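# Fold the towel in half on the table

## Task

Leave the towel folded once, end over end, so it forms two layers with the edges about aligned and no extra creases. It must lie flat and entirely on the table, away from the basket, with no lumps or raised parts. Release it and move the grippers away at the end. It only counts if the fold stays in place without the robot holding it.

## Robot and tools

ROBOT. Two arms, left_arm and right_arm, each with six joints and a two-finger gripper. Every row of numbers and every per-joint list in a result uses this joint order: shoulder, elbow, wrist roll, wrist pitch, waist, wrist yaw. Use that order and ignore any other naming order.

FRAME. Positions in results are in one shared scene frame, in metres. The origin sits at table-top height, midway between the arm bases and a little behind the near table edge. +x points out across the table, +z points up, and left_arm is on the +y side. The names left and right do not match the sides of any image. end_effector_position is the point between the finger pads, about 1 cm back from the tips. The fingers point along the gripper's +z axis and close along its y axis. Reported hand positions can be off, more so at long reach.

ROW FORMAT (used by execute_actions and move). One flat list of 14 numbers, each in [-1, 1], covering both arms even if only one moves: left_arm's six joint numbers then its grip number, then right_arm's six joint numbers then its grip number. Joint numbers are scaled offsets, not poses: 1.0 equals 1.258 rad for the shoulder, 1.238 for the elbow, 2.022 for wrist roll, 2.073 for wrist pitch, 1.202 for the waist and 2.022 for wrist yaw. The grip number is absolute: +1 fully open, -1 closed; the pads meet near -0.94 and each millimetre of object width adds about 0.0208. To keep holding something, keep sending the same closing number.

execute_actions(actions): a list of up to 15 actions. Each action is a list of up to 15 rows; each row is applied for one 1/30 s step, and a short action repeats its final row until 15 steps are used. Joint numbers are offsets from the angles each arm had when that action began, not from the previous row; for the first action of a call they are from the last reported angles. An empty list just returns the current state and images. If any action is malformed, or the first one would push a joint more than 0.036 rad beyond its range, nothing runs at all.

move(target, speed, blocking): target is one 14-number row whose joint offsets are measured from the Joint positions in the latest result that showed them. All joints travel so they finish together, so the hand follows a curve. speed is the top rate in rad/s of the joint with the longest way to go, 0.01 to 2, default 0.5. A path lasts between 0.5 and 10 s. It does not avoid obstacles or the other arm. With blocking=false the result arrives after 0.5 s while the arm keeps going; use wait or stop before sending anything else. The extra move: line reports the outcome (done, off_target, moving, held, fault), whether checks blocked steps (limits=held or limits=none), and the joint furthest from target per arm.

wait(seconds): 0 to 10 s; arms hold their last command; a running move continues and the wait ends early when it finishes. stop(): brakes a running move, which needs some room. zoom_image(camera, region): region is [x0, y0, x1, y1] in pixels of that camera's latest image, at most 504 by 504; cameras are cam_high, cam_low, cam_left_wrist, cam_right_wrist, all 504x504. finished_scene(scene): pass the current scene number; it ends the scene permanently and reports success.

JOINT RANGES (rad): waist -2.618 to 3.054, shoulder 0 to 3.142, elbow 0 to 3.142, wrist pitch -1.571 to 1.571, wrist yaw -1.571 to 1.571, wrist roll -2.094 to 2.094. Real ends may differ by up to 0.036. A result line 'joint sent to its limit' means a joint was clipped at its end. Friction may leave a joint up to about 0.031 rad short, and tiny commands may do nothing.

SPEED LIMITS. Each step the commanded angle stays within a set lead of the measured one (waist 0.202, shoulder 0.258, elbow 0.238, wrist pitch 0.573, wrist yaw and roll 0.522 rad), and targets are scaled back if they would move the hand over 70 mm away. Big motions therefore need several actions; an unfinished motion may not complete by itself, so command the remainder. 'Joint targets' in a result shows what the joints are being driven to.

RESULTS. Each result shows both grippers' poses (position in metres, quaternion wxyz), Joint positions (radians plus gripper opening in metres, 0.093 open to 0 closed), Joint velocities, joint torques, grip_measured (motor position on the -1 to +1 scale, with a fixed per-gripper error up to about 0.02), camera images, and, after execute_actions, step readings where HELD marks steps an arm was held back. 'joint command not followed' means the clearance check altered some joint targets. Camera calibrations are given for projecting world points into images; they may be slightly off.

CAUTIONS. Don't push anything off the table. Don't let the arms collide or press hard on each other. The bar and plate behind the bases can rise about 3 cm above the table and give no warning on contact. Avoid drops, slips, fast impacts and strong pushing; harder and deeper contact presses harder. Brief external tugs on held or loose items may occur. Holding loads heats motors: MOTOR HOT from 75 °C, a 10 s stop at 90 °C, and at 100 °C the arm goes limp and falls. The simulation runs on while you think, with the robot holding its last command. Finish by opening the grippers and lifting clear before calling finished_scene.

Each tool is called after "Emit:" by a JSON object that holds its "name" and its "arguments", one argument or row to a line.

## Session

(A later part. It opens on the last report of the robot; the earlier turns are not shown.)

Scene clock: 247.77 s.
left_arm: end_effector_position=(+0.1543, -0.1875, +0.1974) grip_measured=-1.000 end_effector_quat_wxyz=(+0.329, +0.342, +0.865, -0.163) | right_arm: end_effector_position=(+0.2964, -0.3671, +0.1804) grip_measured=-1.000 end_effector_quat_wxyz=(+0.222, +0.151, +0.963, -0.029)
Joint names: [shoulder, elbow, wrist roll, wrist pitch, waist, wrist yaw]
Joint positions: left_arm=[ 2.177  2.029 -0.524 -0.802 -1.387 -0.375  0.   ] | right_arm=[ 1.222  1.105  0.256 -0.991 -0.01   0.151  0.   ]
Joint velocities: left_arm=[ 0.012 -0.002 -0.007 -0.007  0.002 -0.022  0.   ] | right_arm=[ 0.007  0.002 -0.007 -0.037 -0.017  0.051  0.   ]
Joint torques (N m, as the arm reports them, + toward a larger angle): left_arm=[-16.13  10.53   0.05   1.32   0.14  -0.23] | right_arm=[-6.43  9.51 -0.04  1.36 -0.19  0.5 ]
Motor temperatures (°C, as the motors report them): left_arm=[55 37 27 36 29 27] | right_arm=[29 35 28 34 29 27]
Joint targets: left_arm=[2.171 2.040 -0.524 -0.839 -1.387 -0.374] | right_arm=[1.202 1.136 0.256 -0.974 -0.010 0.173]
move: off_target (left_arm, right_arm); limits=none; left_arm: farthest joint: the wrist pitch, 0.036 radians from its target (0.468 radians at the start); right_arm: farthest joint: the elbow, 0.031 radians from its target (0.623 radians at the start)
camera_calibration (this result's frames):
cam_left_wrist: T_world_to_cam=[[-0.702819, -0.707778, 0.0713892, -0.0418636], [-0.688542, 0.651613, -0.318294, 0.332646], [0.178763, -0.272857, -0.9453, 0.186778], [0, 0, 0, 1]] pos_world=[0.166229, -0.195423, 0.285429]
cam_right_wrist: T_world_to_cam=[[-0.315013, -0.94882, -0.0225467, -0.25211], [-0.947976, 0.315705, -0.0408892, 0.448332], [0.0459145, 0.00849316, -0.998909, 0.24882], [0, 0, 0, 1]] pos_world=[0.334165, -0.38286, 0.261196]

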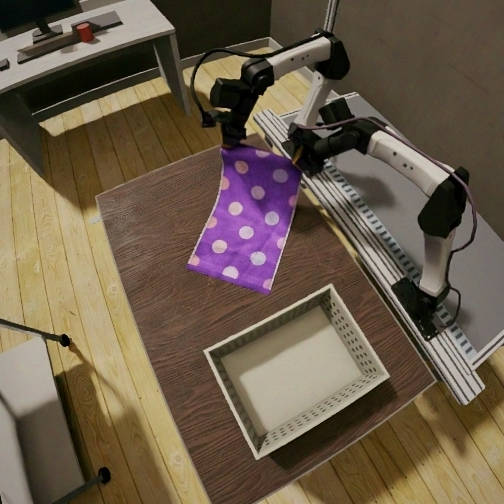

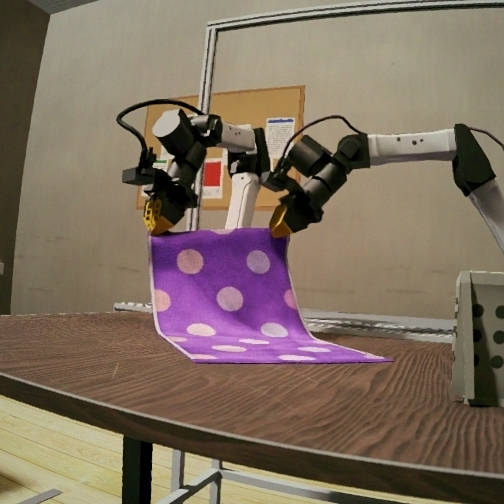

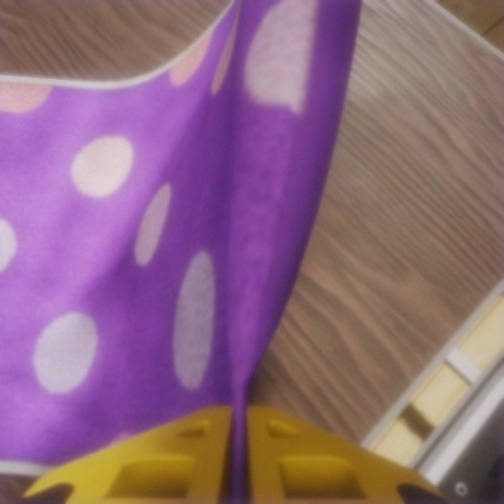

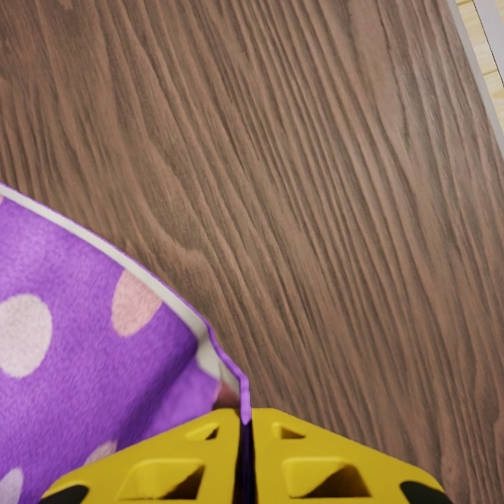

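Emit:
{"name": "move", "arguments": {
  "target": [-0.272,-0.351,0.138,0.035,0.236,0,-1,0.374,0.401,0.173,0.019,0.285,0,-1],
  "speed": 0.2
}}

Scene clock: 295.17 s.
left_arm: end_effector_position=(+0.2631, -0.0533, +0.2097) grip_measured=-1.000 end_effector_quat_wxyz=(+0.356, +0.338, +0.868, -0.071) | right_arm: end_effector_position=(+0.4047, -0.2300, +0.1991) grip_measured=-1.000 end_effector_quat_wxyz=(+0.224, +0.153, +0.961, +0.062)
Joint names: [shoulder, elbow, wrist roll, wrist pitch, waist, wrist yaw]
Joint positions: left_arm=[ 1.843  1.614 -0.253 -0.722 -1.108 -0.375  0.   ] | right_arm=[ 1.682  1.569  0.598 -0.986  0.325  0.132  0.   ]
Joint velocities: left_arm=[-0.017 -0.007 -0.081 -0.022  0.007  0.037  0.   ] | right_arm=[-0.017  0.002 -0.007  0.007 -0.002  0.037  0.   ]
Joint torques (N m, as the arm reports them, + toward a larger angle): left_arm=[-12.79   7.61   0.12   1.61   0.45  -0.26] | right_arm=[-8.35  9.53  0.03  1.53  0.49  0.47]
Motor temperatures (°C, as the motors report them): left_arm=[57 39 27 35 29 27] | right_arm=[30 39 28 34 29 27]
Joint targets: left_arm=[1.835 1.595 -0.245 -0.730 -1.103 -0.375] | right_arm=[1.693 1.601 0.606 -0.952 0.332 0.151]
move: off_target (right_arm); limits=none; left_arm: farthest joint: the elbow, 0.020 radians from its target (0.435 radians at the start); right_arm: farthest joint: the wrist pitch, 0.034 radians from its target (0.040 radians at the start)
camera_calibration (this result's frames):
cam_left_wrist: T_world_to_cam=[[-0.64301, -0.758981, -0.102403, 0.146643], [-0.706379, 0.63941, -0.303618, 0.325034], [0.295918, -0.122894, -0.947275, 0.193147], [0, 0, 0, 1]] pos_world=[0.266735, -0.0727943, 0.296667]
cam_right_wrist: T_world_to_cam=[[-0.278241, -0.939449, -0.200045, -0.0648458], [-0.957574, 0.287584, -0.0186673, 0.501506], [0.0750668, 0.186364, -0.979609, 0.286649], [0, 0, 0, 1]] pos_world=[0.440669, -0.258566, 0.277194]

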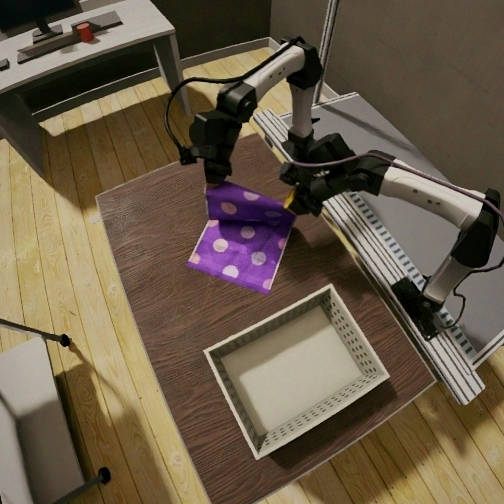

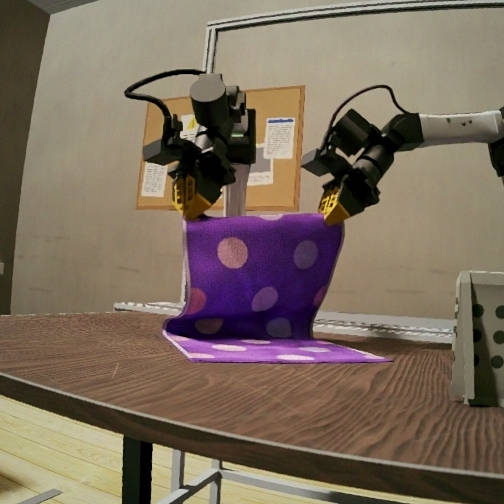

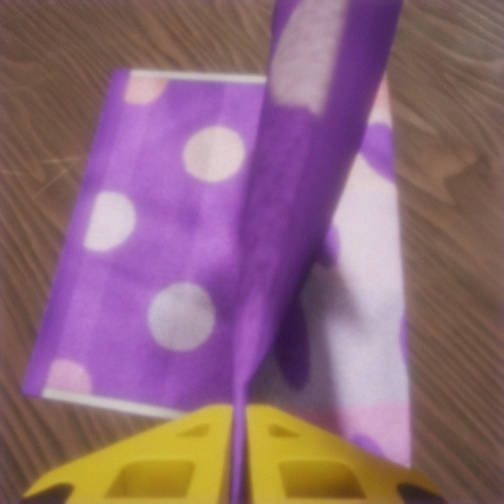

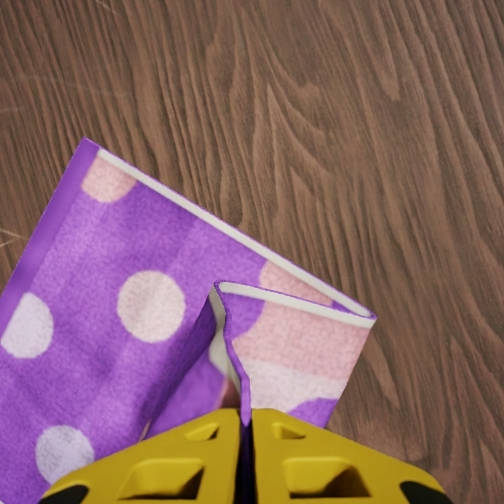

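Emit:
{"name": "move", "arguments": {
  "target": [0.018,-0.244,0.119,0.147,0.199,0,-1,0.321,0.217,0.04,0.093,0.076,0,-1],
  "speed": 0.2
}}

Scene clock: 317.70 s.
left_arm: end_effector_position=(+0.3466, +0.0194, +0.1388) grip_measured=-1.000 end_effector_quat_wxyz=(+0.366, +0.335, +0.868, +0.006) | right_arm: end_effector_position=(+0.4859, -0.1542, +0.1279) grip_measured=-1.000 end_effector_quat_wxyz=(+0.218, +0.149, +0.961, +0.086)
Joint names: [shoulder, elbow, wrist roll, wrist pitch, waist, wrist yaw]
Joint positions: left_arm=[ 1.843  1.33  -0.019 -0.421 -0.874 -0.375  0.   ] | right_arm=[ 2.079  1.806  0.672 -0.823  0.406  0.121  0.   ]
Joint velocities: left_arm=[ 0.002 -0.002 -0.081 -0.022  0.007 -0.022  0.   ] | right_arm=[-0.012 -0.012 -0.081 -0.037  0.007  0.022  0.   ]
Joint torques (N m, as the arm reports them, + toward a larger angle): left_arm=[-9.95  7.6   0.07  1.75  0.6  -0.22] | right_arm=[-12.61   9.63   0.02   1.5    0.8    0.36]
Motor temperatures (°C, as the motors report them): left_arm=[53 37 27 36 29 27] | right_arm=[32 41 28 35 29 27]
Joint targets: left_arm=[1.865 1.312 -0.012 -0.418 -0.869 -0.375] | right_arm=[2.086 1.838 0.679 -0.793 0.416 0.132]
move: off_target (left_arm, right_arm); limits=none; left_arm: farthest joint: the shoulder, 0.023 radians from its target (0.023 radians at the start); right_arm: farthest joint: the elbow, 0.032 radians from its target (0.268 radians at the start)
camera_calibration (this result's frames):
cam_left_wrist: T_world_to_cam=[[-0.583558, -0.775496, -0.24097, 0.247286], [-0.725602, 0.631177, -0.274075, 0.318757], [0.364639, 0.0149097, -0.93103, 0.0814711], [0, 0, 0, 1]] pos_world=[0.345889, -0.0106378, 0.222804]
cam_right_wrist: T_world_to_cam=[[-0.26038, -0.934922, -0.241086, 0.0119699], [-0.963129, 0.269023, -0.00305591, 0.553926], [0.0677148, 0.231401, -0.970499, 0.205987], [0, 0, 0, 1]] pos_world=[0.52267, -0.185494, 0.204488]

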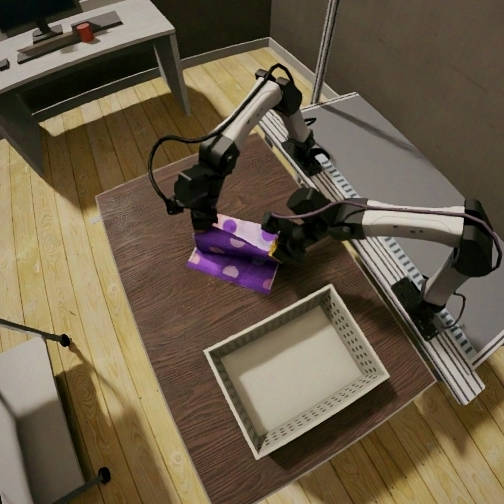

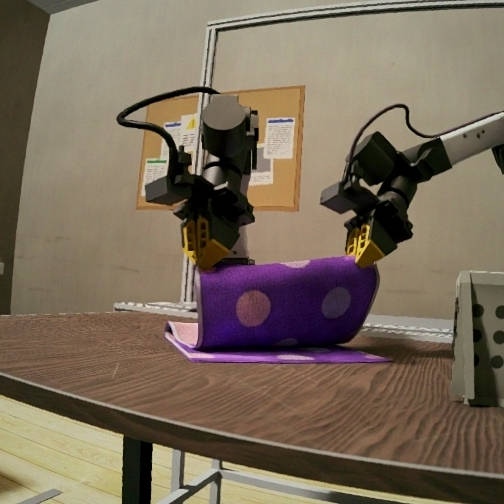

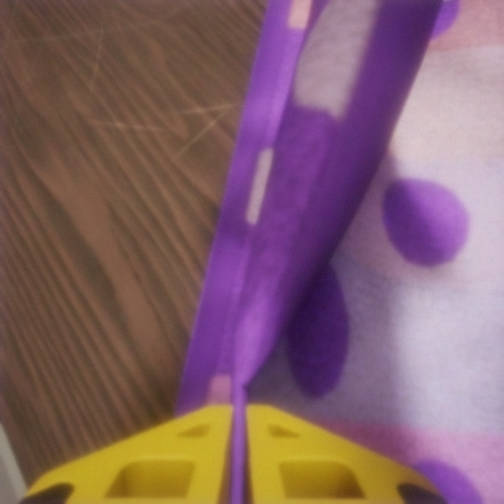

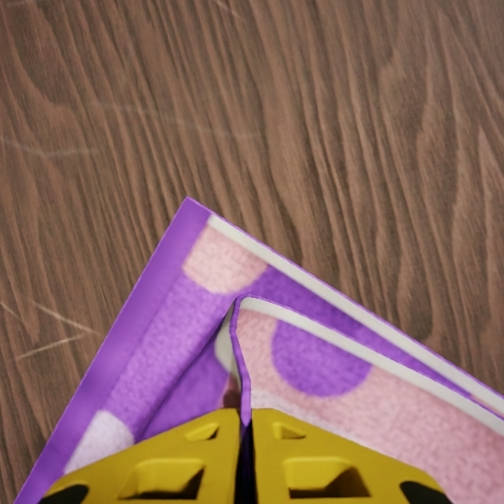

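Emit:
{"name": "move", "arguments": {
  "target": [0.134,-0.059,0.074,0.098,0.128,0,-1,0.281,0.297,0,0.019,0.039,0,-1],
  "speed": 0.15
}}

Scene clock: 345.70 s.
left_arm: end_effector_position=(+0.4033, +0.0603, +0.0739) grip_measured=-1.000 end_effector_quat_wxyz=(+0.353, +0.334, +0.872, +0.059) | right_arm: end_effector_position=(+0.5432, -0.1072, +0.0685) grip_measured=-1.000 end_effector_quat_wxyz=(+0.217, +0.134, +0.962, +0.092)
Joint names: [shoulder, elbow, wrist roll, wrist pitch, waist, wrist yaw]
Joint positions: left_arm=[ 1.992  1.274  0.123 -0.229 -0.726 -0.375  0.   ] | right_arm=[ 2.426  2.142  0.672 -0.809  0.436  0.116  0.   ]
Joint velocities: left_arm=[-0.002 -0.007 -0.051 -0.037 -0.022 -0.081  0.   ] | right_arm=[-0.002 -0.007 -0.066 -0.051 -0.002 -0.066  0.   ]
Joint torques (N m, as the arm reports them, + toward a larger angle): left_arm=[-11.37   7.2    0.07   1.78   0.88  -0.21] | right_arm=[-15.26   9.59  -0.05   1.44   1.42   0.28]
Motor temperatures (°C, as the motors report them): left_arm=[48 37 27 37 29 27] | right_arm=[38 42 28 35 29 27]
Joint targets: left_arm=[2.011 1.257 0.130 -0.218 -0.721 -0.375] | right_arm=[2.433 2.174 0.672 -0.783 0.452 0.121]
move: off_target (right_arm); limits=none; left_arm: farthest joint: the shoulder, 0.019 radians from its target (0.169 radians at the start); right_arm: farthest joint: the elbow, 0.032 radians from its target (0.368 radians at the start)
camera_calibration (this result's frames):
cam_left_wrist: T_world_to_cam=[[-0.547919, -0.770779, -0.325091, 0.287995], [-0.749848, 0.624809, -0.21758, 0.322306], [0.370826, 0.124553, -0.920312, -0.0101474], [0, 0, 0, 1]] pos_world=[0.403242, 0.0218643, 0.154413]
cam_right_wrist: T_world_to_cam=[[-0.229978, -0.941262, -0.247256, 0.0397672], [-0.971198, 0.238246, -0.00363167, 0.597425], [0.0623261, 0.239299, -0.968943, 0.137318], [0, 0, 0, 1]] pos_world=[0.580805, -0.137763, 0.145056]

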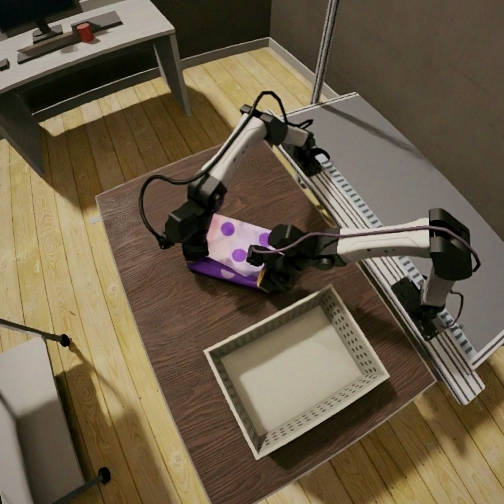

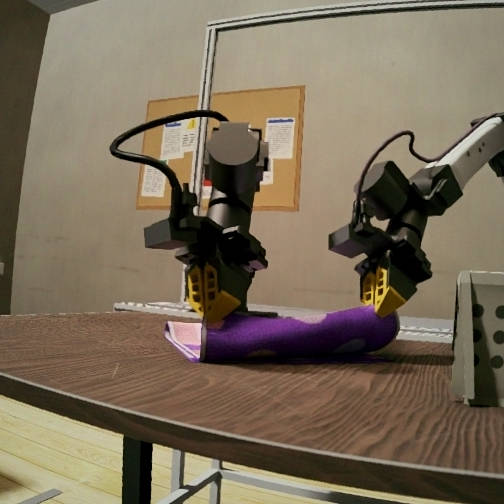

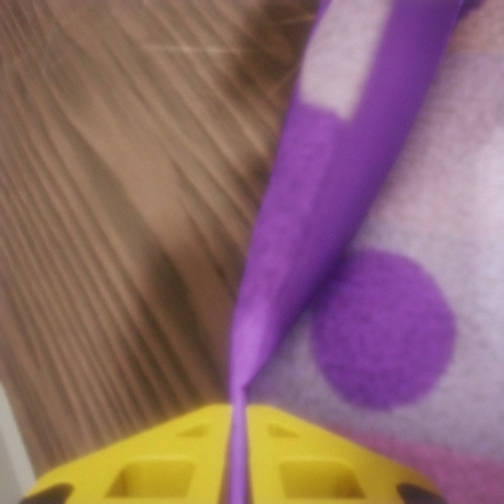

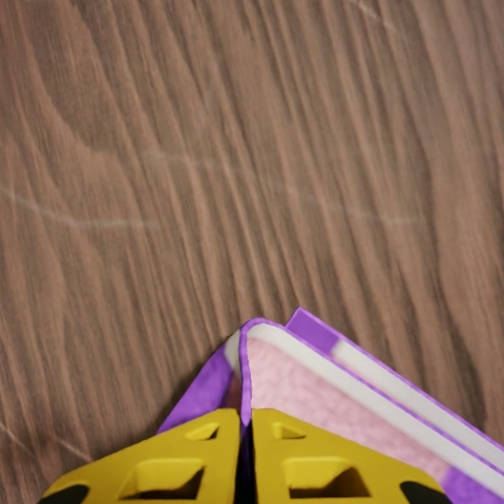

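Emit:
{"name": "move", "arguments": {
  "target": [0.055,-0.095,0,0.085,0.03,0,-1,0.085,0,0,0.05,0,0,-1],
  "speed": 0.1
}}

Scene clock: 365.83 s.
left_arm: end_effector_position=(+0.4101, +0.0712, +0.0410) grip_measured=-1.000 end_effector_quat_wxyz=(+0.366, +0.317, +0.873, +0.058) | right_arm: end_effector_position=(+0.5511, -0.1001, +0.0288) grip_measured=-1.000 end_effector_quat_wxyz=(+0.212, +0.133, +0.964, +0.094)
Joint names: [shoulder, elbow, wrist roll, wrist pitch, waist, wrist yaw]
Joint positions: left_arm=[ 2.041  1.175  0.123 -0.05  -0.699 -0.375  0.   ] | right_arm=[ 2.51   2.142  0.672 -0.733  0.436  0.108  0.   ]
Joint velocities: left_arm=[ 0.002  0.012  0.007 -0.007 -0.007  0.022  0.   ] | right_arm=[-0.012 -0.012  0.007  0.022  0.007 -0.022  0.   ]
Joint torques (N m, as the arm reports them, + toward a larger angle): left_arm=[-11.25   6.39   0.02   1.71   0.81  -0.21] | right_arm=[-14.43   7.18  -0.05   1.46  -0.17   0.32]
Motor temperatures (°C, as the motors report them): left_arm=[48 36 27 38 29 27] | right_arm=[44 42 28 36 29 27]
Joint targets: left_arm=[2.062 1.156 0.123 -0.053 -0.690 -0.375] | right_arm=[2.533 2.142 0.672 -0.706 0.436 0.116]
move: off_target (right_arm); limits=none; left_arm: farthest joint: the shoulder, 0.020 radians from its target (0.069 radians at the start); right_arm: farthest joint: the wrist pitch, 0.028 radians from its target (0.104 radians at the start)
camera_calibration (this result's frames):
cam_left_wrist: T_world_to_cam=[[-0.518343, -0.792926, -0.320295, 0.278702], [-0.76187, 0.598295, -0.248188, 0.321431], [0.388425, 0.115377, -0.914229, -0.0511458], [0, 0, 0, 1]] pos_world=[0.409218, 0.0345804, 0.122283]
cam_right_wrist: T_world_to_cam=[[-0.228703, -0.941384, -0.247972, 0.0377424], [-0.972157, 0.234212, 0.0074648, 0.603079], [0.051051, 0.242775, -0.968738, 0.103148], [0, 0, 0, 1]] pos_world=[0.589653, -0.13076, 0.104781]

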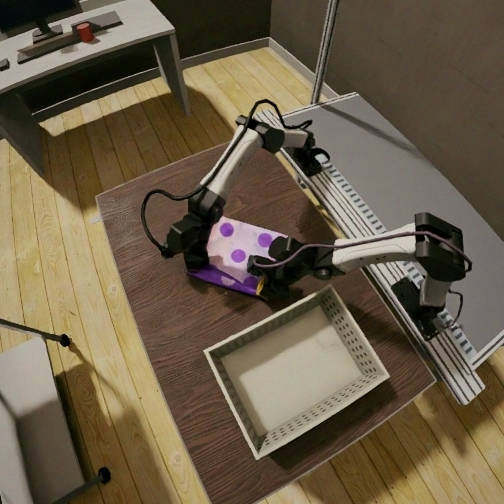

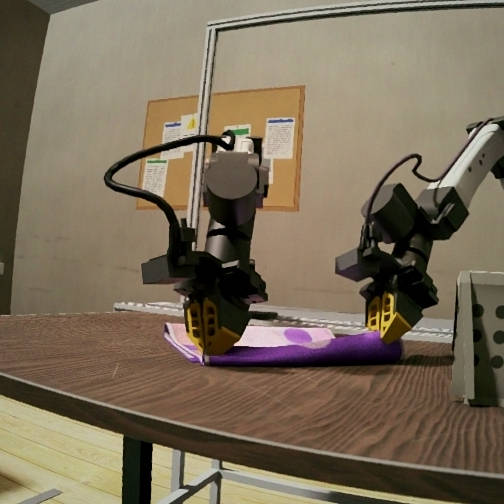

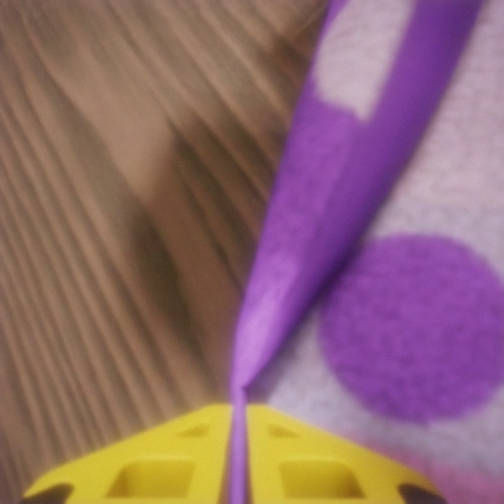

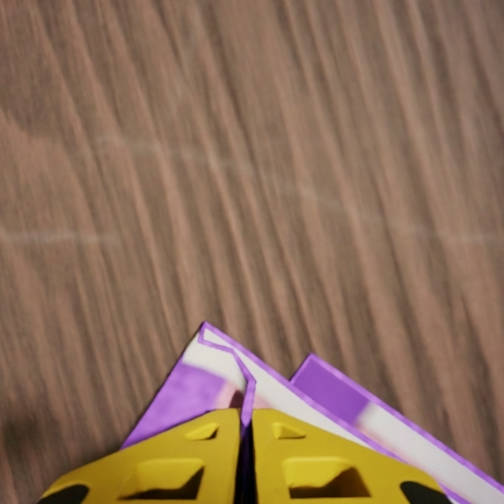

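Emit:
{"name": "execute_actions", "arguments": {
  "actions": [
    [[0,0,0,0,0,0,-0.7,0,0,0,0,0,0,-0.7],[0,0,0,0,0,0,-0.7,0,0,0,0,0,0,-0.7],[0,0,0,0,0,0,-0.7,0,0,0,0,0,0,-0.7],[0,0,0,0,0,0,-0.4,0,0,0,0,0,0,-0.4],[0,0,0,0,0,0,-0.4,0,0,0,0,0,0,-0.4],[0,0,0,0,0,0,-0.1,0,0,0,0,0,0,-0.1],[0,0,0,0,0,0,-0.1,0,0,0,0,0,0,-0.1],[0,0,0,0,0,0,0.2,0,0,0,0,0,0,0.2]],
    [[-0.04,0.04,0,-0.04,0,0,0.2,-0.06,0,0,-0.03,0,0,0.2]],
    [[-0.06,0.06,0,-0.06,0,0,0.2,-0.08,0,0,-0.04,0,0,0.2]],
    [[-0.08,0.06,0,-0.06,0,0,0.2,-0.12,0,0,-0.05,0,0,0.2]],
    [[0,0,0,0,0,0,0.2,0,0,0,0,0,0,0.2]]
  ]
}}

Scene clock: 379.10 s.
left_arm: end_effector_position=(+0.4136, +0.0734, +0.1940) grip_measured=+0.198 end_effector_quat_wxyz=(+0.435, +0.291, +0.851, +0.031) | right_arm: end_effector_position=(+0.5211, -0.1193, +0.1816) grip_measured=+0.197 end_effector_quat_wxyz=(+0.260, +0.134, +0.947, +0.130)
Joint names: [shoulder, elbow, wrist roll, wrist pitch, waist, wrist yaw]
Joint positions: left_arm=[ 1.778  1.366  0.123 -0.339 -0.699 -0.375  0.055] | right_arm=[ 2.188  2.131  0.672 -0.918  0.436  0.097  0.055]
Joint velocities: left_arm=[-0.007 -0.017 -0.037  0.022  0.007  0.051 -0.001] | right_arm=[-0.017 -0.002 -0.022 -0.007  0.007  0.007  0.001]
Joint torques (N m, as the arm reports them, + toward a larger angle): left_arm=[-11.57   9.81   0.03   1.99   0.18  -0.19] | right_arm=[-14.22   7.34  -0.05   1.39  -0.18   0.2 ]
Motor temperatures (°C, as the motors report them): left_arm=[48 36 27 38 29 27] | right_arm=[46 41 28 36 29 27]
Joint targets: left_arm=[1.778 1.366 0.123 -0.339 -0.699 -0.375] | right_arm=[2.188 2.131 0.672 -0.917 0.436 0.097]
Step readings (joint positions; steps 1 to 15: 1st action; 16 to 30: 2nd action; 31 to 45: 3rd action; 46 to 60: 4th action; 61 to 75: 5th action):
0: left_arm=[2.041 1.175 0.123 -0.050 -0.699 -0.375] | right_arm=[2.510 2.142 0.672 -0.733 0.436 0.108]
1: left_arm=[2.041 1.175 0.123 -0.050 -0.699 -0.375] | right_arm=[2.510 2.142 0.672 -0.733 0.436 0.107]
2: left_arm=[2.041 1.175 0.123 -0.050 -0.699 -0.375] | right_arm=[2.510 2.142 0.672 -0.733 0.436 0.106]
4: left_arm=[2.041 1.175 0.123 -0.050 -0.699 -0.375] | right_arm=[2.510 2.142 0.672 -0.732 0.436 0.105]
8: left_arm=[2.041 1.175 0.123 -0.050 -0.699 -0.375] | right_arm=[2.507 2.142 0.672 -0.719 0.436 0.099]
15: left_arm=[2.041 1.175 0.123 -0.050 -0.699 -0.375] | right_arm=[2.506 2.142 0.672 -0.715 0.436 0.099]
16: left_arm=[2.037 1.181 0.123 -0.063 -0.699 -0.375] | right_arm=[2.499 2.142 0.672 -0.717 0.436 0.098]
17: left_arm=[2.032 1.187 0.123 -0.083 -0.699 -0.375] | right_arm=[2.492 2.142 0.672 -0.729 0.436 0.097]
19: left_arm=[2.013 1.200 0.123 -0.104 -0.699 -0.375] | right_arm=[2.472 2.142 0.672 -0.746 0.436 0.097]
23: left_arm=[1.987 1.216 0.123 -0.108 -0.699 -0.375] | right_arm=[2.444 2.142 0.672 -0.752 0.436 0.098]
30: left_arm=[1.986 1.217 0.123 -0.120 -0.699 -0.375] | right_arm=[2.442 2.142 0.672 -0.762 0.436 0.098]
31: left_arm=[1.981 1.226 0.123 -0.142 -0.699 -0.375] | right_arm=[2.436 2.142 0.672 -0.769 0.436 0.098]
32: left_arm=[1.973 1.238 0.123 -0.174 -0.699 -0.375] | right_arm=[2.427 2.142 0.672 -0.790 0.436 0.098]
34: left_arm=[1.944 1.259 0.123 -0.205 -0.699 -0.375] | right_arm=[2.399 2.142 0.672 -0.813 0.436 0.098]
38: left_arm=[1.900 1.288 0.123 -0.211 -0.699 -0.375] | right_arm=[2.350 2.142 0.672 -0.819 0.436 0.098]
45: left_arm=[1.897 1.290 0.123 -0.229 -0.699 -0.375] | right_arm=[2.345 2.142 0.672 -0.829 0.436 0.098]
46: left_arm=[1.890 1.298 0.123 -0.250 -0.699 -0.375] | right_arm=[2.335 2.140 0.672 -0.836 0.436 0.097]
47: left_arm=[1.878 1.307 0.123 -0.284 -0.699 -0.375] | right_arm=[2.318 2.133 0.672 -0.861 0.436 0.097]
49: left_arm=[1.838 1.328 0.123 -0.318 -0.699 -0.375] | right_arm=[2.272 2.131 0.672 -0.897 0.436 0.097]
53: left_arm=[1.781 1.363 0.123 -0.323 -0.699 -0.375] | right_arm=[2.192 2.131 0.672 -0.904 0.436 0.097]
60: left_arm=[1.778 1.366 0.123 -0.339 -0.699 -0.375] | right_arm=[2.188 2.131 0.672 -0.917 0.436 0.097]
61: left_arm=[1.778 1.366 0.123 -0.339 -0.699 -0.375] | right_arm=[2.188 2.131 0.672 -0.918 0.436 0.097]
62: left_arm=[1.778 1.366 0.123 -0.339 -0.699 -0.375] | right_arm=[2.188 2.131 0.672 -0.918 0.436 0.097]
64: left_arm=[1.778 1.366 0.123 -0.339 -0.699 -0.375] | right_arm=[2.188 2.131 0.672 -0.918 0.436 0.097]
68: left_arm=[1.778 1.366 0.123 -0.339 -0.699 -0.375] | right_arm=[2.188 2.131 0.672 -0.918 0.436 0.097]
75: Joint positions above
camera_calibration (this result's frames):
cam_left_wrist: T_world_to_cam=[[-0.477374, -0.82828, -0.293371, 0.311634], [-0.723862, 0.559959, -0.403075, 0.377889], [0.498135, 0.0199425, -0.86687, 0.039558], [0, 0, 0, 1]] pos_world=[0.4026, 0.0457285, 0.278034]
cam_right_wrist: T_world_to_cam=[[-0.197012, -0.923728, -0.3285, 0.0509056], [-0.967773, 0.236839, -0.0855771, 0.592243], [0.156852, 0.301054, -0.940619, 0.20409], [0, 0, 0, 1]] pos_world=[0.551174, -0.154685, 0.259376]

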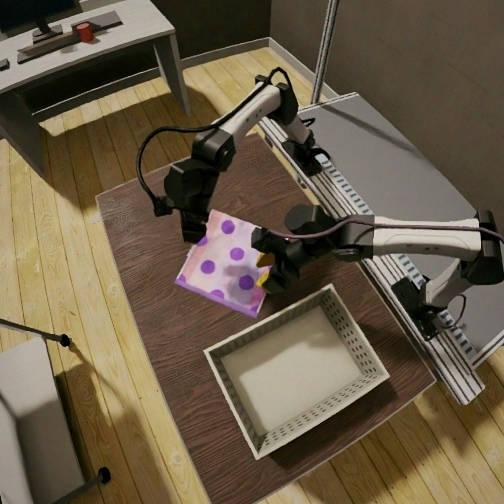

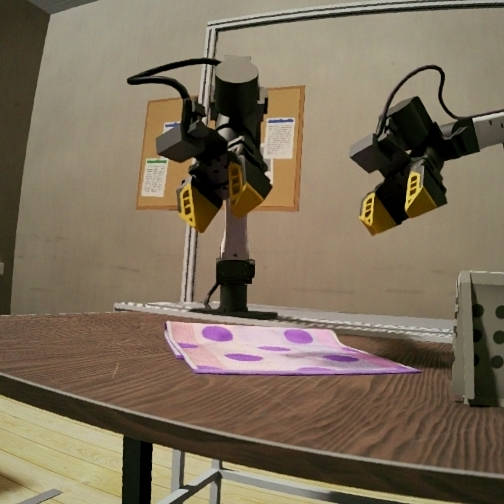

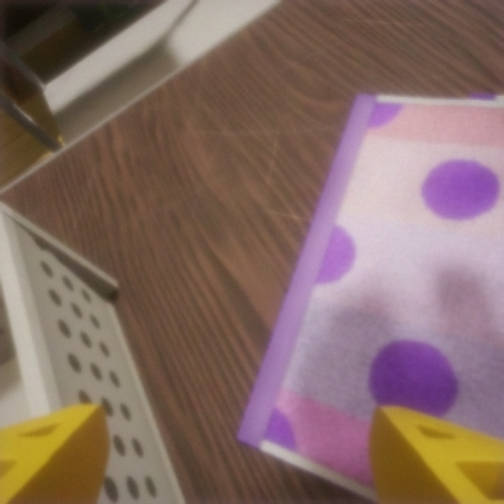

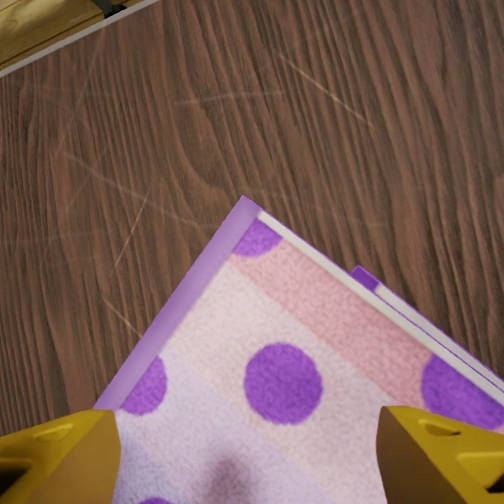

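Emit:
{"name": "move", "arguments": {
  "target": [0.324,0.102,0.05,0.03,0.082,0,0.05,0.306,0.074,0,0.226,0.025,0,0.05],
  "speed": 0.25
}}

Scene clock: 451.90 s.
left_arm: end_effector_position=(+0.4655, +0.0886, +0.0515) grip_measured=+0.053 end_effector_quat_wxyz=(+0.327, +0.328, +0.881, +0.099) | right_arm: end_effector_position=(+0.6003, -0.0683, +0.0456) grip_measured=+0.053 end_effector_quat_wxyz=(+0.307, +0.131, +0.929, +0.162)
Joint names: [shoulder, elbow, wrist roll, wrist pitch, waist, wrist yaw]
Joint positions: left_arm=[ 2.17   1.476  0.218 -0.289 -0.604 -0.375  0.048] | right_arm=[ 2.571  2.191  0.672 -0.476  0.447  0.097  0.048]
Joint velocities: left_arm=[-0.007  0.002 -0.022  0.007 -0.022  0.022  0.001] | right_arm=[ 0.012  0.002  0.022  0.022  0.002 -0.037 -0.   ]
Joint torques (N m, as the arm reports them, + toward a larger angle): left_arm=[-13.46  10.42   0.07   1.75   0.44  -0.23] | right_arm=[-16.91   9.89  -0.06   1.82   1.57   0.19]
Motor temperatures (°C, as the motors report them): left_arm=[48 40 27 40 29 27] | right_arm=[52 40 28 36 29 27]
Joint targets: left_arm=[2.186 1.492 0.225 -0.277 -0.600 -0.375] | right_arm=[2.573 2.222 0.672 -0.449 0.466 0.097]
move: off_target (right_arm); limits=none; left_arm: farthest joint: the shoulder, 0.016 radians from its target (0.408 radians at the start); right_arm: farthest joint: the elbow, 0.031 radians from its target (0.092 radians at the start)
camera_calibration (this result's frames):
cam_left_wrist: T_world_to_cam=[[-0.518523, -0.768363, -0.375168, 0.325239], [-0.784729, 0.601884, -0.148109, 0.361055], [0.339609, 0.217608, -0.915048, -0.0513583], [0, 0, 0, 1]] pos_world=[0.469416, 0.0437643, 0.128499]
cam_right_wrist: T_world_to_cam=[[-0.152406, -0.906328, -0.394133, 0.0463717], [-0.954881, 0.237888, -0.177795, 0.64168], [0.2549, 0.349254, -0.901692, -0.00896058], [0, 0, 0, 1]] pos_world=[0.62208, -0.10749, 0.124284]

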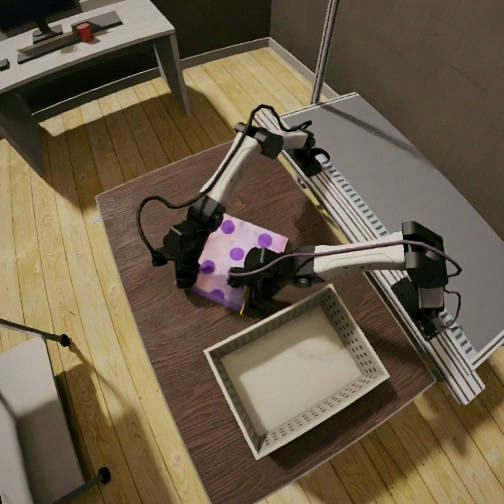

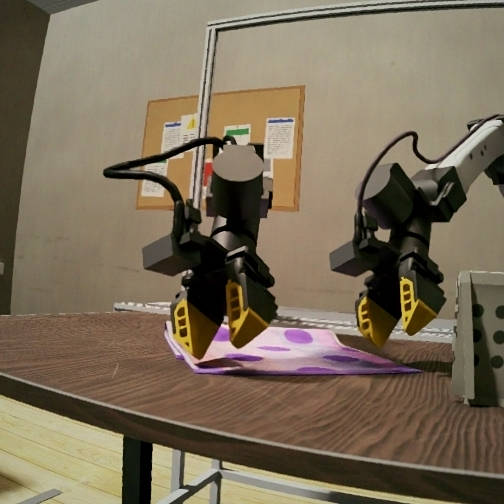

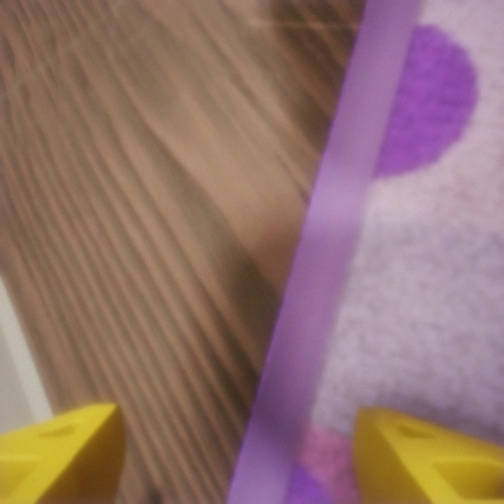

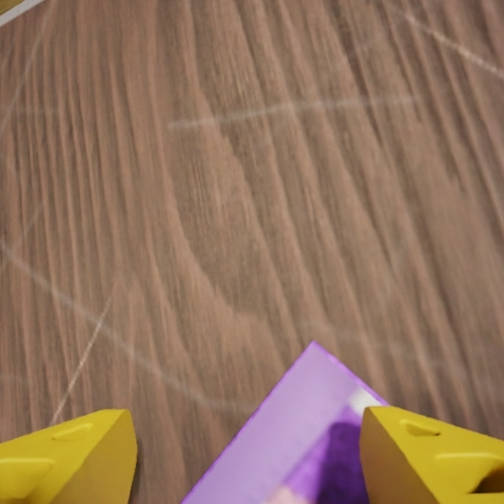

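Emit:
{"name": "execute_actions", "arguments": {
  "actions": [
    [[0.02,-0.02,0,0.025,0,0,0.05,0.025,0,0,0.012,0,0,0.05],[0.04,-0.04,0,0.05,0,0,0.05,0.05,0,0,0.024,0,0,0.05],[0.06,-0.055,0,0.065,0,0,0.05,0.07,0,0,0.035,0,0,0.05],[0.075,-0.065,0,0.075,0,0,0.05,0.085,0,0,0.04,0,0,0.05],[0.09,-0.065,0,0.075,0,0,0.05,0.095,0,0,0.04,0,0,0.05]]
  ]
}}

Scene clock: 469.17 s.
left_arm: end_effector_position=(+0.4755, +0.0799, +0.0272) grip_measured=+0.051 end_effector_quat_wxyz=(+0.357, +0.316, +0.874, +0.094) | right_arm: end_effector_position=(+0.6165, -0.0616, +0.0359) grip_measured=+0.052 end_effector_quat_wxyz=(+0.338, +0.133, +0.915, +0.175)
Joint names: [shoulder, elbow, wrist roll, wrist pitch, waist, wrist yaw]
Joint positions: left_arm=[ 2.233  1.429  0.215 -0.112 -0.607 -0.382  0.048] | right_arm=[ 2.62   2.198  0.671 -0.363  0.447  0.109  0.048]
Joint velocities: left_arm=[-0.012  0.017 -0.007  0.007 -0.007  0.022 -0.   ] | right_arm=[ 0.007  0.002 -0.007 -0.022 -0.002  0.051 -0.   ]
Joint torques (N m, as the arm reports them, + toward a larger angle): left_arm=[-10.78   5.36   0.03   1.53   0.62  -0.12] | right_arm=[-11.17   7.05  -0.04   1.32  -0.28   0.05]
Motor temperatures (°C, as the motors report them): left_arm=[50 41 27 40 29 27] | right_arm=[56 42 28 38 29 27]
Joint targets: left_arm=[2.283 1.396 0.218 -0.134 -0.604 -0.375] | right_arm=[2.690 2.191 0.672 -0.393 0.447 0.097]
Step readings (joint positions):
0: left_arm=[2.170 1.476 0.218 -0.289 -0.604 -0.375] | right_arm=[2.571 2.191 0.672 -0.476 0.447 0.097]
1: left_arm=[2.170 1.475 0.218 -0.285 -0.604 -0.375] | right_arm=[2.573 2.191 0.672 -0.476 0.447 0.097]
2: left_arm=[2.171 1.468 0.218 -0.269 -0.604 -0.375] | right_arm=[2.578 2.191 0.672 -0.469 0.447 0.097]
4: left_arm=[2.186 1.449 0.218 -0.217 -0.604 -0.375] | right_arm=[2.600 2.191 0.672 -0.441 0.447 0.100]
8: left_arm=[2.222 1.430 0.215 -0.139 -0.607 -0.381] | right_arm=[2.614 2.198 0.671 -0.389 0.447 0.107]
15: Joint positions above
camera_calibration (this result's frames):
cam_left_wrist: T_world_to_cam=[[-0.492376, -0.784908, -0.376145, 0.303587], [-0.777799, 0.590748, -0.214582, 0.369889], [0.390634, 0.18691, -0.901371, -0.0972612], [0, 0, 0, 1]] pos_world=[0.475172, 0.037956, 0.105896]
cam_right_wrist: T_world_to_cam=[[-0.132735, -0.895852, -0.424065, 0.0406335], [-0.938629, 0.251045, -0.236542, 0.64668], [0.318366, 0.366643, -0.874195, -0.0631986], [0, 0, 0, 1]] pos_world=[0.632506, -0.102773, 0.11495]

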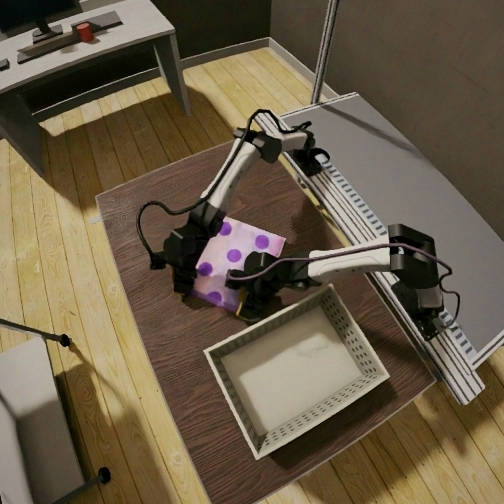

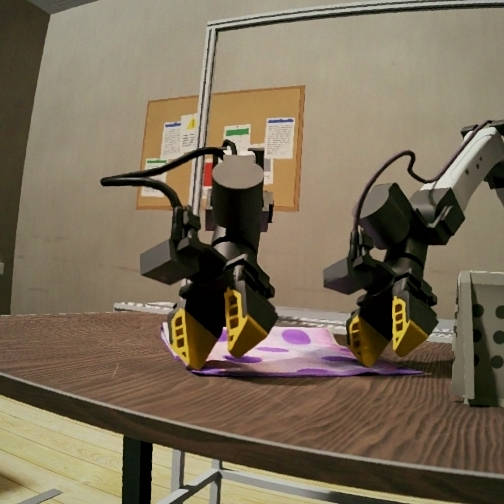

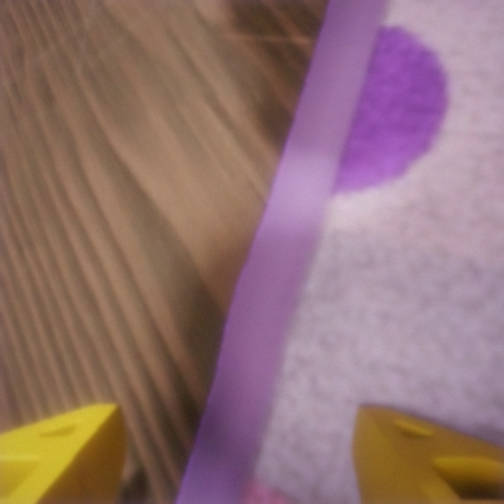

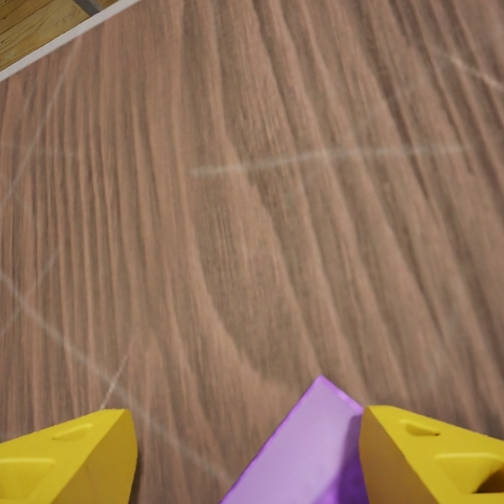

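Emit:
{"name": "execute_actions", "arguments": {
  "actions": [
    [[-0.04,0.04,0,-0.04,0,0,0.5,-0.06,0,0,-0.05,0,0,0.05]],
    [[0,0,-0.38,0,0,0,0.5,0,0,-0.26,-0.03,-0.035,0,0.05]],
    [[0,0,0,0,0,0,0.5,0,0,0,0,0,0,0.05]]
  ]
}}

Scene clock: 515.63 s.
left_arm: end_effector_position=(+0.4806, +0.0792, +0.0640) grip_measured=+0.498 end_effector_quat_wxyz=(+0.380, -0.021, +0.923, -0.047) | right_arm: end_effector_position=(+0.6112, -0.1011, +0.0514) grip_measured=+0.052 end_effector_quat_wxyz=(+0.337, -0.079, +0.936, +0.066)
Joint names: [shoulder, elbow, wrist roll, wrist pitch, waist, wrist yaw]
Joint positions: left_arm=[ 2.174  1.472 -0.515 -0.182 -0.606 -0.387  0.069] | right_arm=[ 2.557  2.198  0.172 -0.503  0.397  0.109  0.048]
Joint velocities: left_arm=[-0.007 -0.007  0.051  0.051 -0.012  0.125  0.001] | right_arm=[-0.017  0.012 -0.066  0.051  0.002  0.095 -0.001]
Joint torques (N m, as the arm reports them, + toward a larger angle): left_arm=[-14.95   8.96   0.06   1.75   0.15  -0.23] | right_arm=[-17.07   7.55  -0.03   1.56  -0.19   0.17]
Motor temperatures (°C, as the motors report them): left_arm=[48 37 27 39 29 27] | right_arm=[50 41 28 37 29 27]
Joint targets: left_arm=[2.174 1.472 -0.513 -0.182 -0.606 -0.387] | right_arm=[2.557 2.198 0.173 -0.503 0.397 0.109]
Step readings (joint positions; steps 1 to 15: 1st action; 16 to 30: 2nd action; 31 to 45: 3rd action):
0: left_arm=[2.233 1.429 0.215 -0.112 -0.607 -0.382] | right_arm=[2.620 2.198 0.671 -0.363 0.447 0.109]
1: left_arm=[2.228 1.435 0.215 -0.122 -0.607 -0.385] | right_arm=[2.611 2.198 0.671 -0.369 0.447 0.109]
2: left_arm=[2.220 1.443 0.215 -0.138 -0.606 -0.387] | right_arm=[2.603 2.198 0.671 -0.390 0.447 0.109]
4: left_arm=[2.200 1.457 0.215 -0.158 -0.606 -0.387] | right_arm=[2.583 2.198 0.671 -0.418 0.447 0.109]
8: left_arm=[2.174 1.472 0.215 -0.163 -0.606 -0.387] | right_arm=[2.558 2.198 0.671 -0.434 0.447 0.109]
15: left_arm=[2.174 1.472 0.215 -0.181 -0.606 -0.387] | right_arm=[2.557 2.198 0.671 -0.452 0.447 0.109]
16: left_arm=[2.174 1.472 0.143 -0.182 -0.606 -0.387] | right_arm=[2.557 2.198 0.599 -0.458 0.444 0.108]
17: left_arm=[2.174 1.472 0.044 -0.182 -0.606 -0.387] | right_arm=[2.557 2.198 0.509 -0.467 0.440 0.108]
19: left_arm=[2.174 1.472 -0.148 -0.182 -0.606 -0.387] | right_arm=[2.557 2.198 0.380 -0.481 0.426 0.108]
23: left_arm=[2.174 1.472 -0.385 -0.182 -0.606 -0.387] | right_arm=[2.557 2.198 0.246 -0.496 0.401 0.109]
30: left_arm=[2.174 1.472 -0.513 -0.182 -0.606 -0.387] | right_arm=[2.557 2.198 0.173 -0.503 0.397 0.109]
31: left_arm=[2.174 1.472 -0.515 -0.182 -0.606 -0.387] | right_arm=[2.557 2.198 0.172 -0.503 0.397 0.109]
32: left_arm=[2.174 1.472 -0.515 -0.182 -0.606 -0.387] | right_arm=[2.557 2.198 0.172 -0.503 0.397 0.109]
34: left_arm=[2.174 1.472 -0.515 -0.182 -0.606 -0.387] | right_arm=[2.557 2.198 0.172 -0.503 0.397 0.109]
38: left_arm=[2.174 1.472 -0.515 -0.182 -0.606 -0.387] | right_arm=[2.557 2.198 0.172 -0.503 0.397 0.109]
45: Joint positions above
camera_calibration (this result's frames):
cam_left_wrist: T_world_to_cam=[[-0.00234417, -0.993136, 0.116938, 0.0688379], [-0.93706, -0.0386488, -0.347024, 0.517019], [0.349162, -0.110391, -0.930537, -0.0205741], [0, 0, 0, 1]] pos_world=[0.491823, 0.0860764, 0.152223]
cam_right_wrist: T_world_to_cam=[[0.182191, -0.979577, -0.0850613, -0.207254], [-0.946887, -0.151481, -0.283653, 0.622119], [0.264974, 0.132223, -0.955147, -0.020323], [0, 0, 0, 1]] pos_world=[0.632221, -0.106096, 0.139425]

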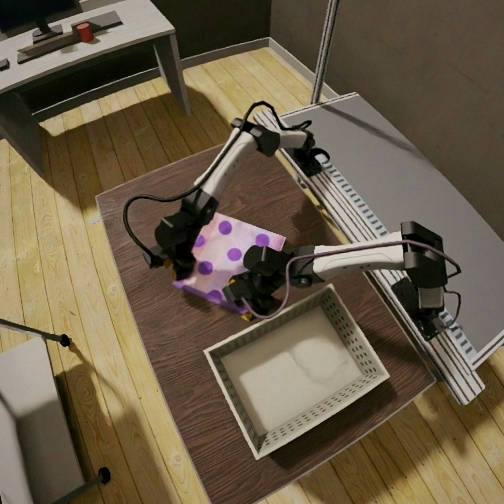

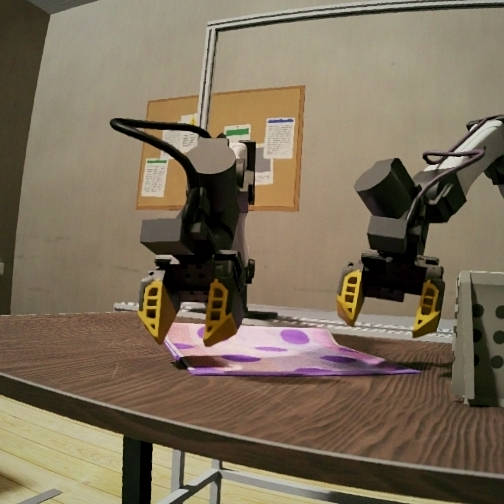

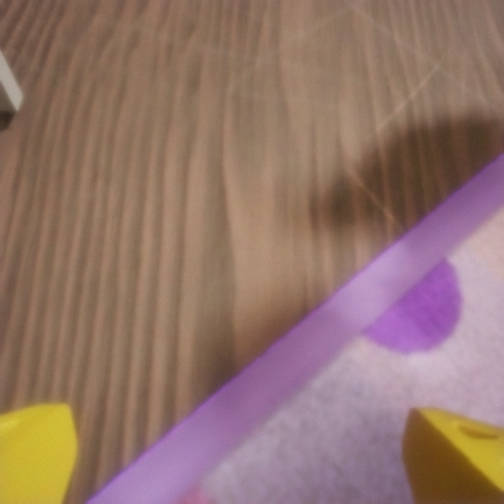

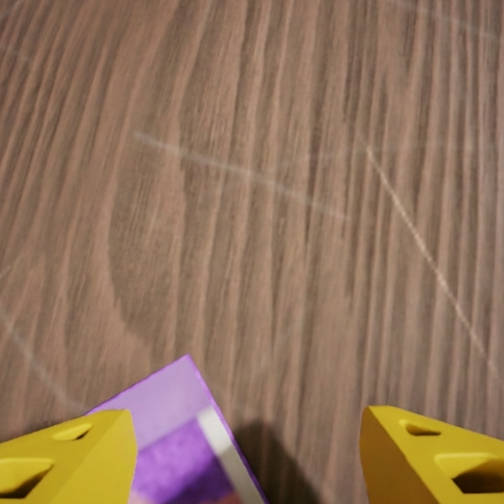

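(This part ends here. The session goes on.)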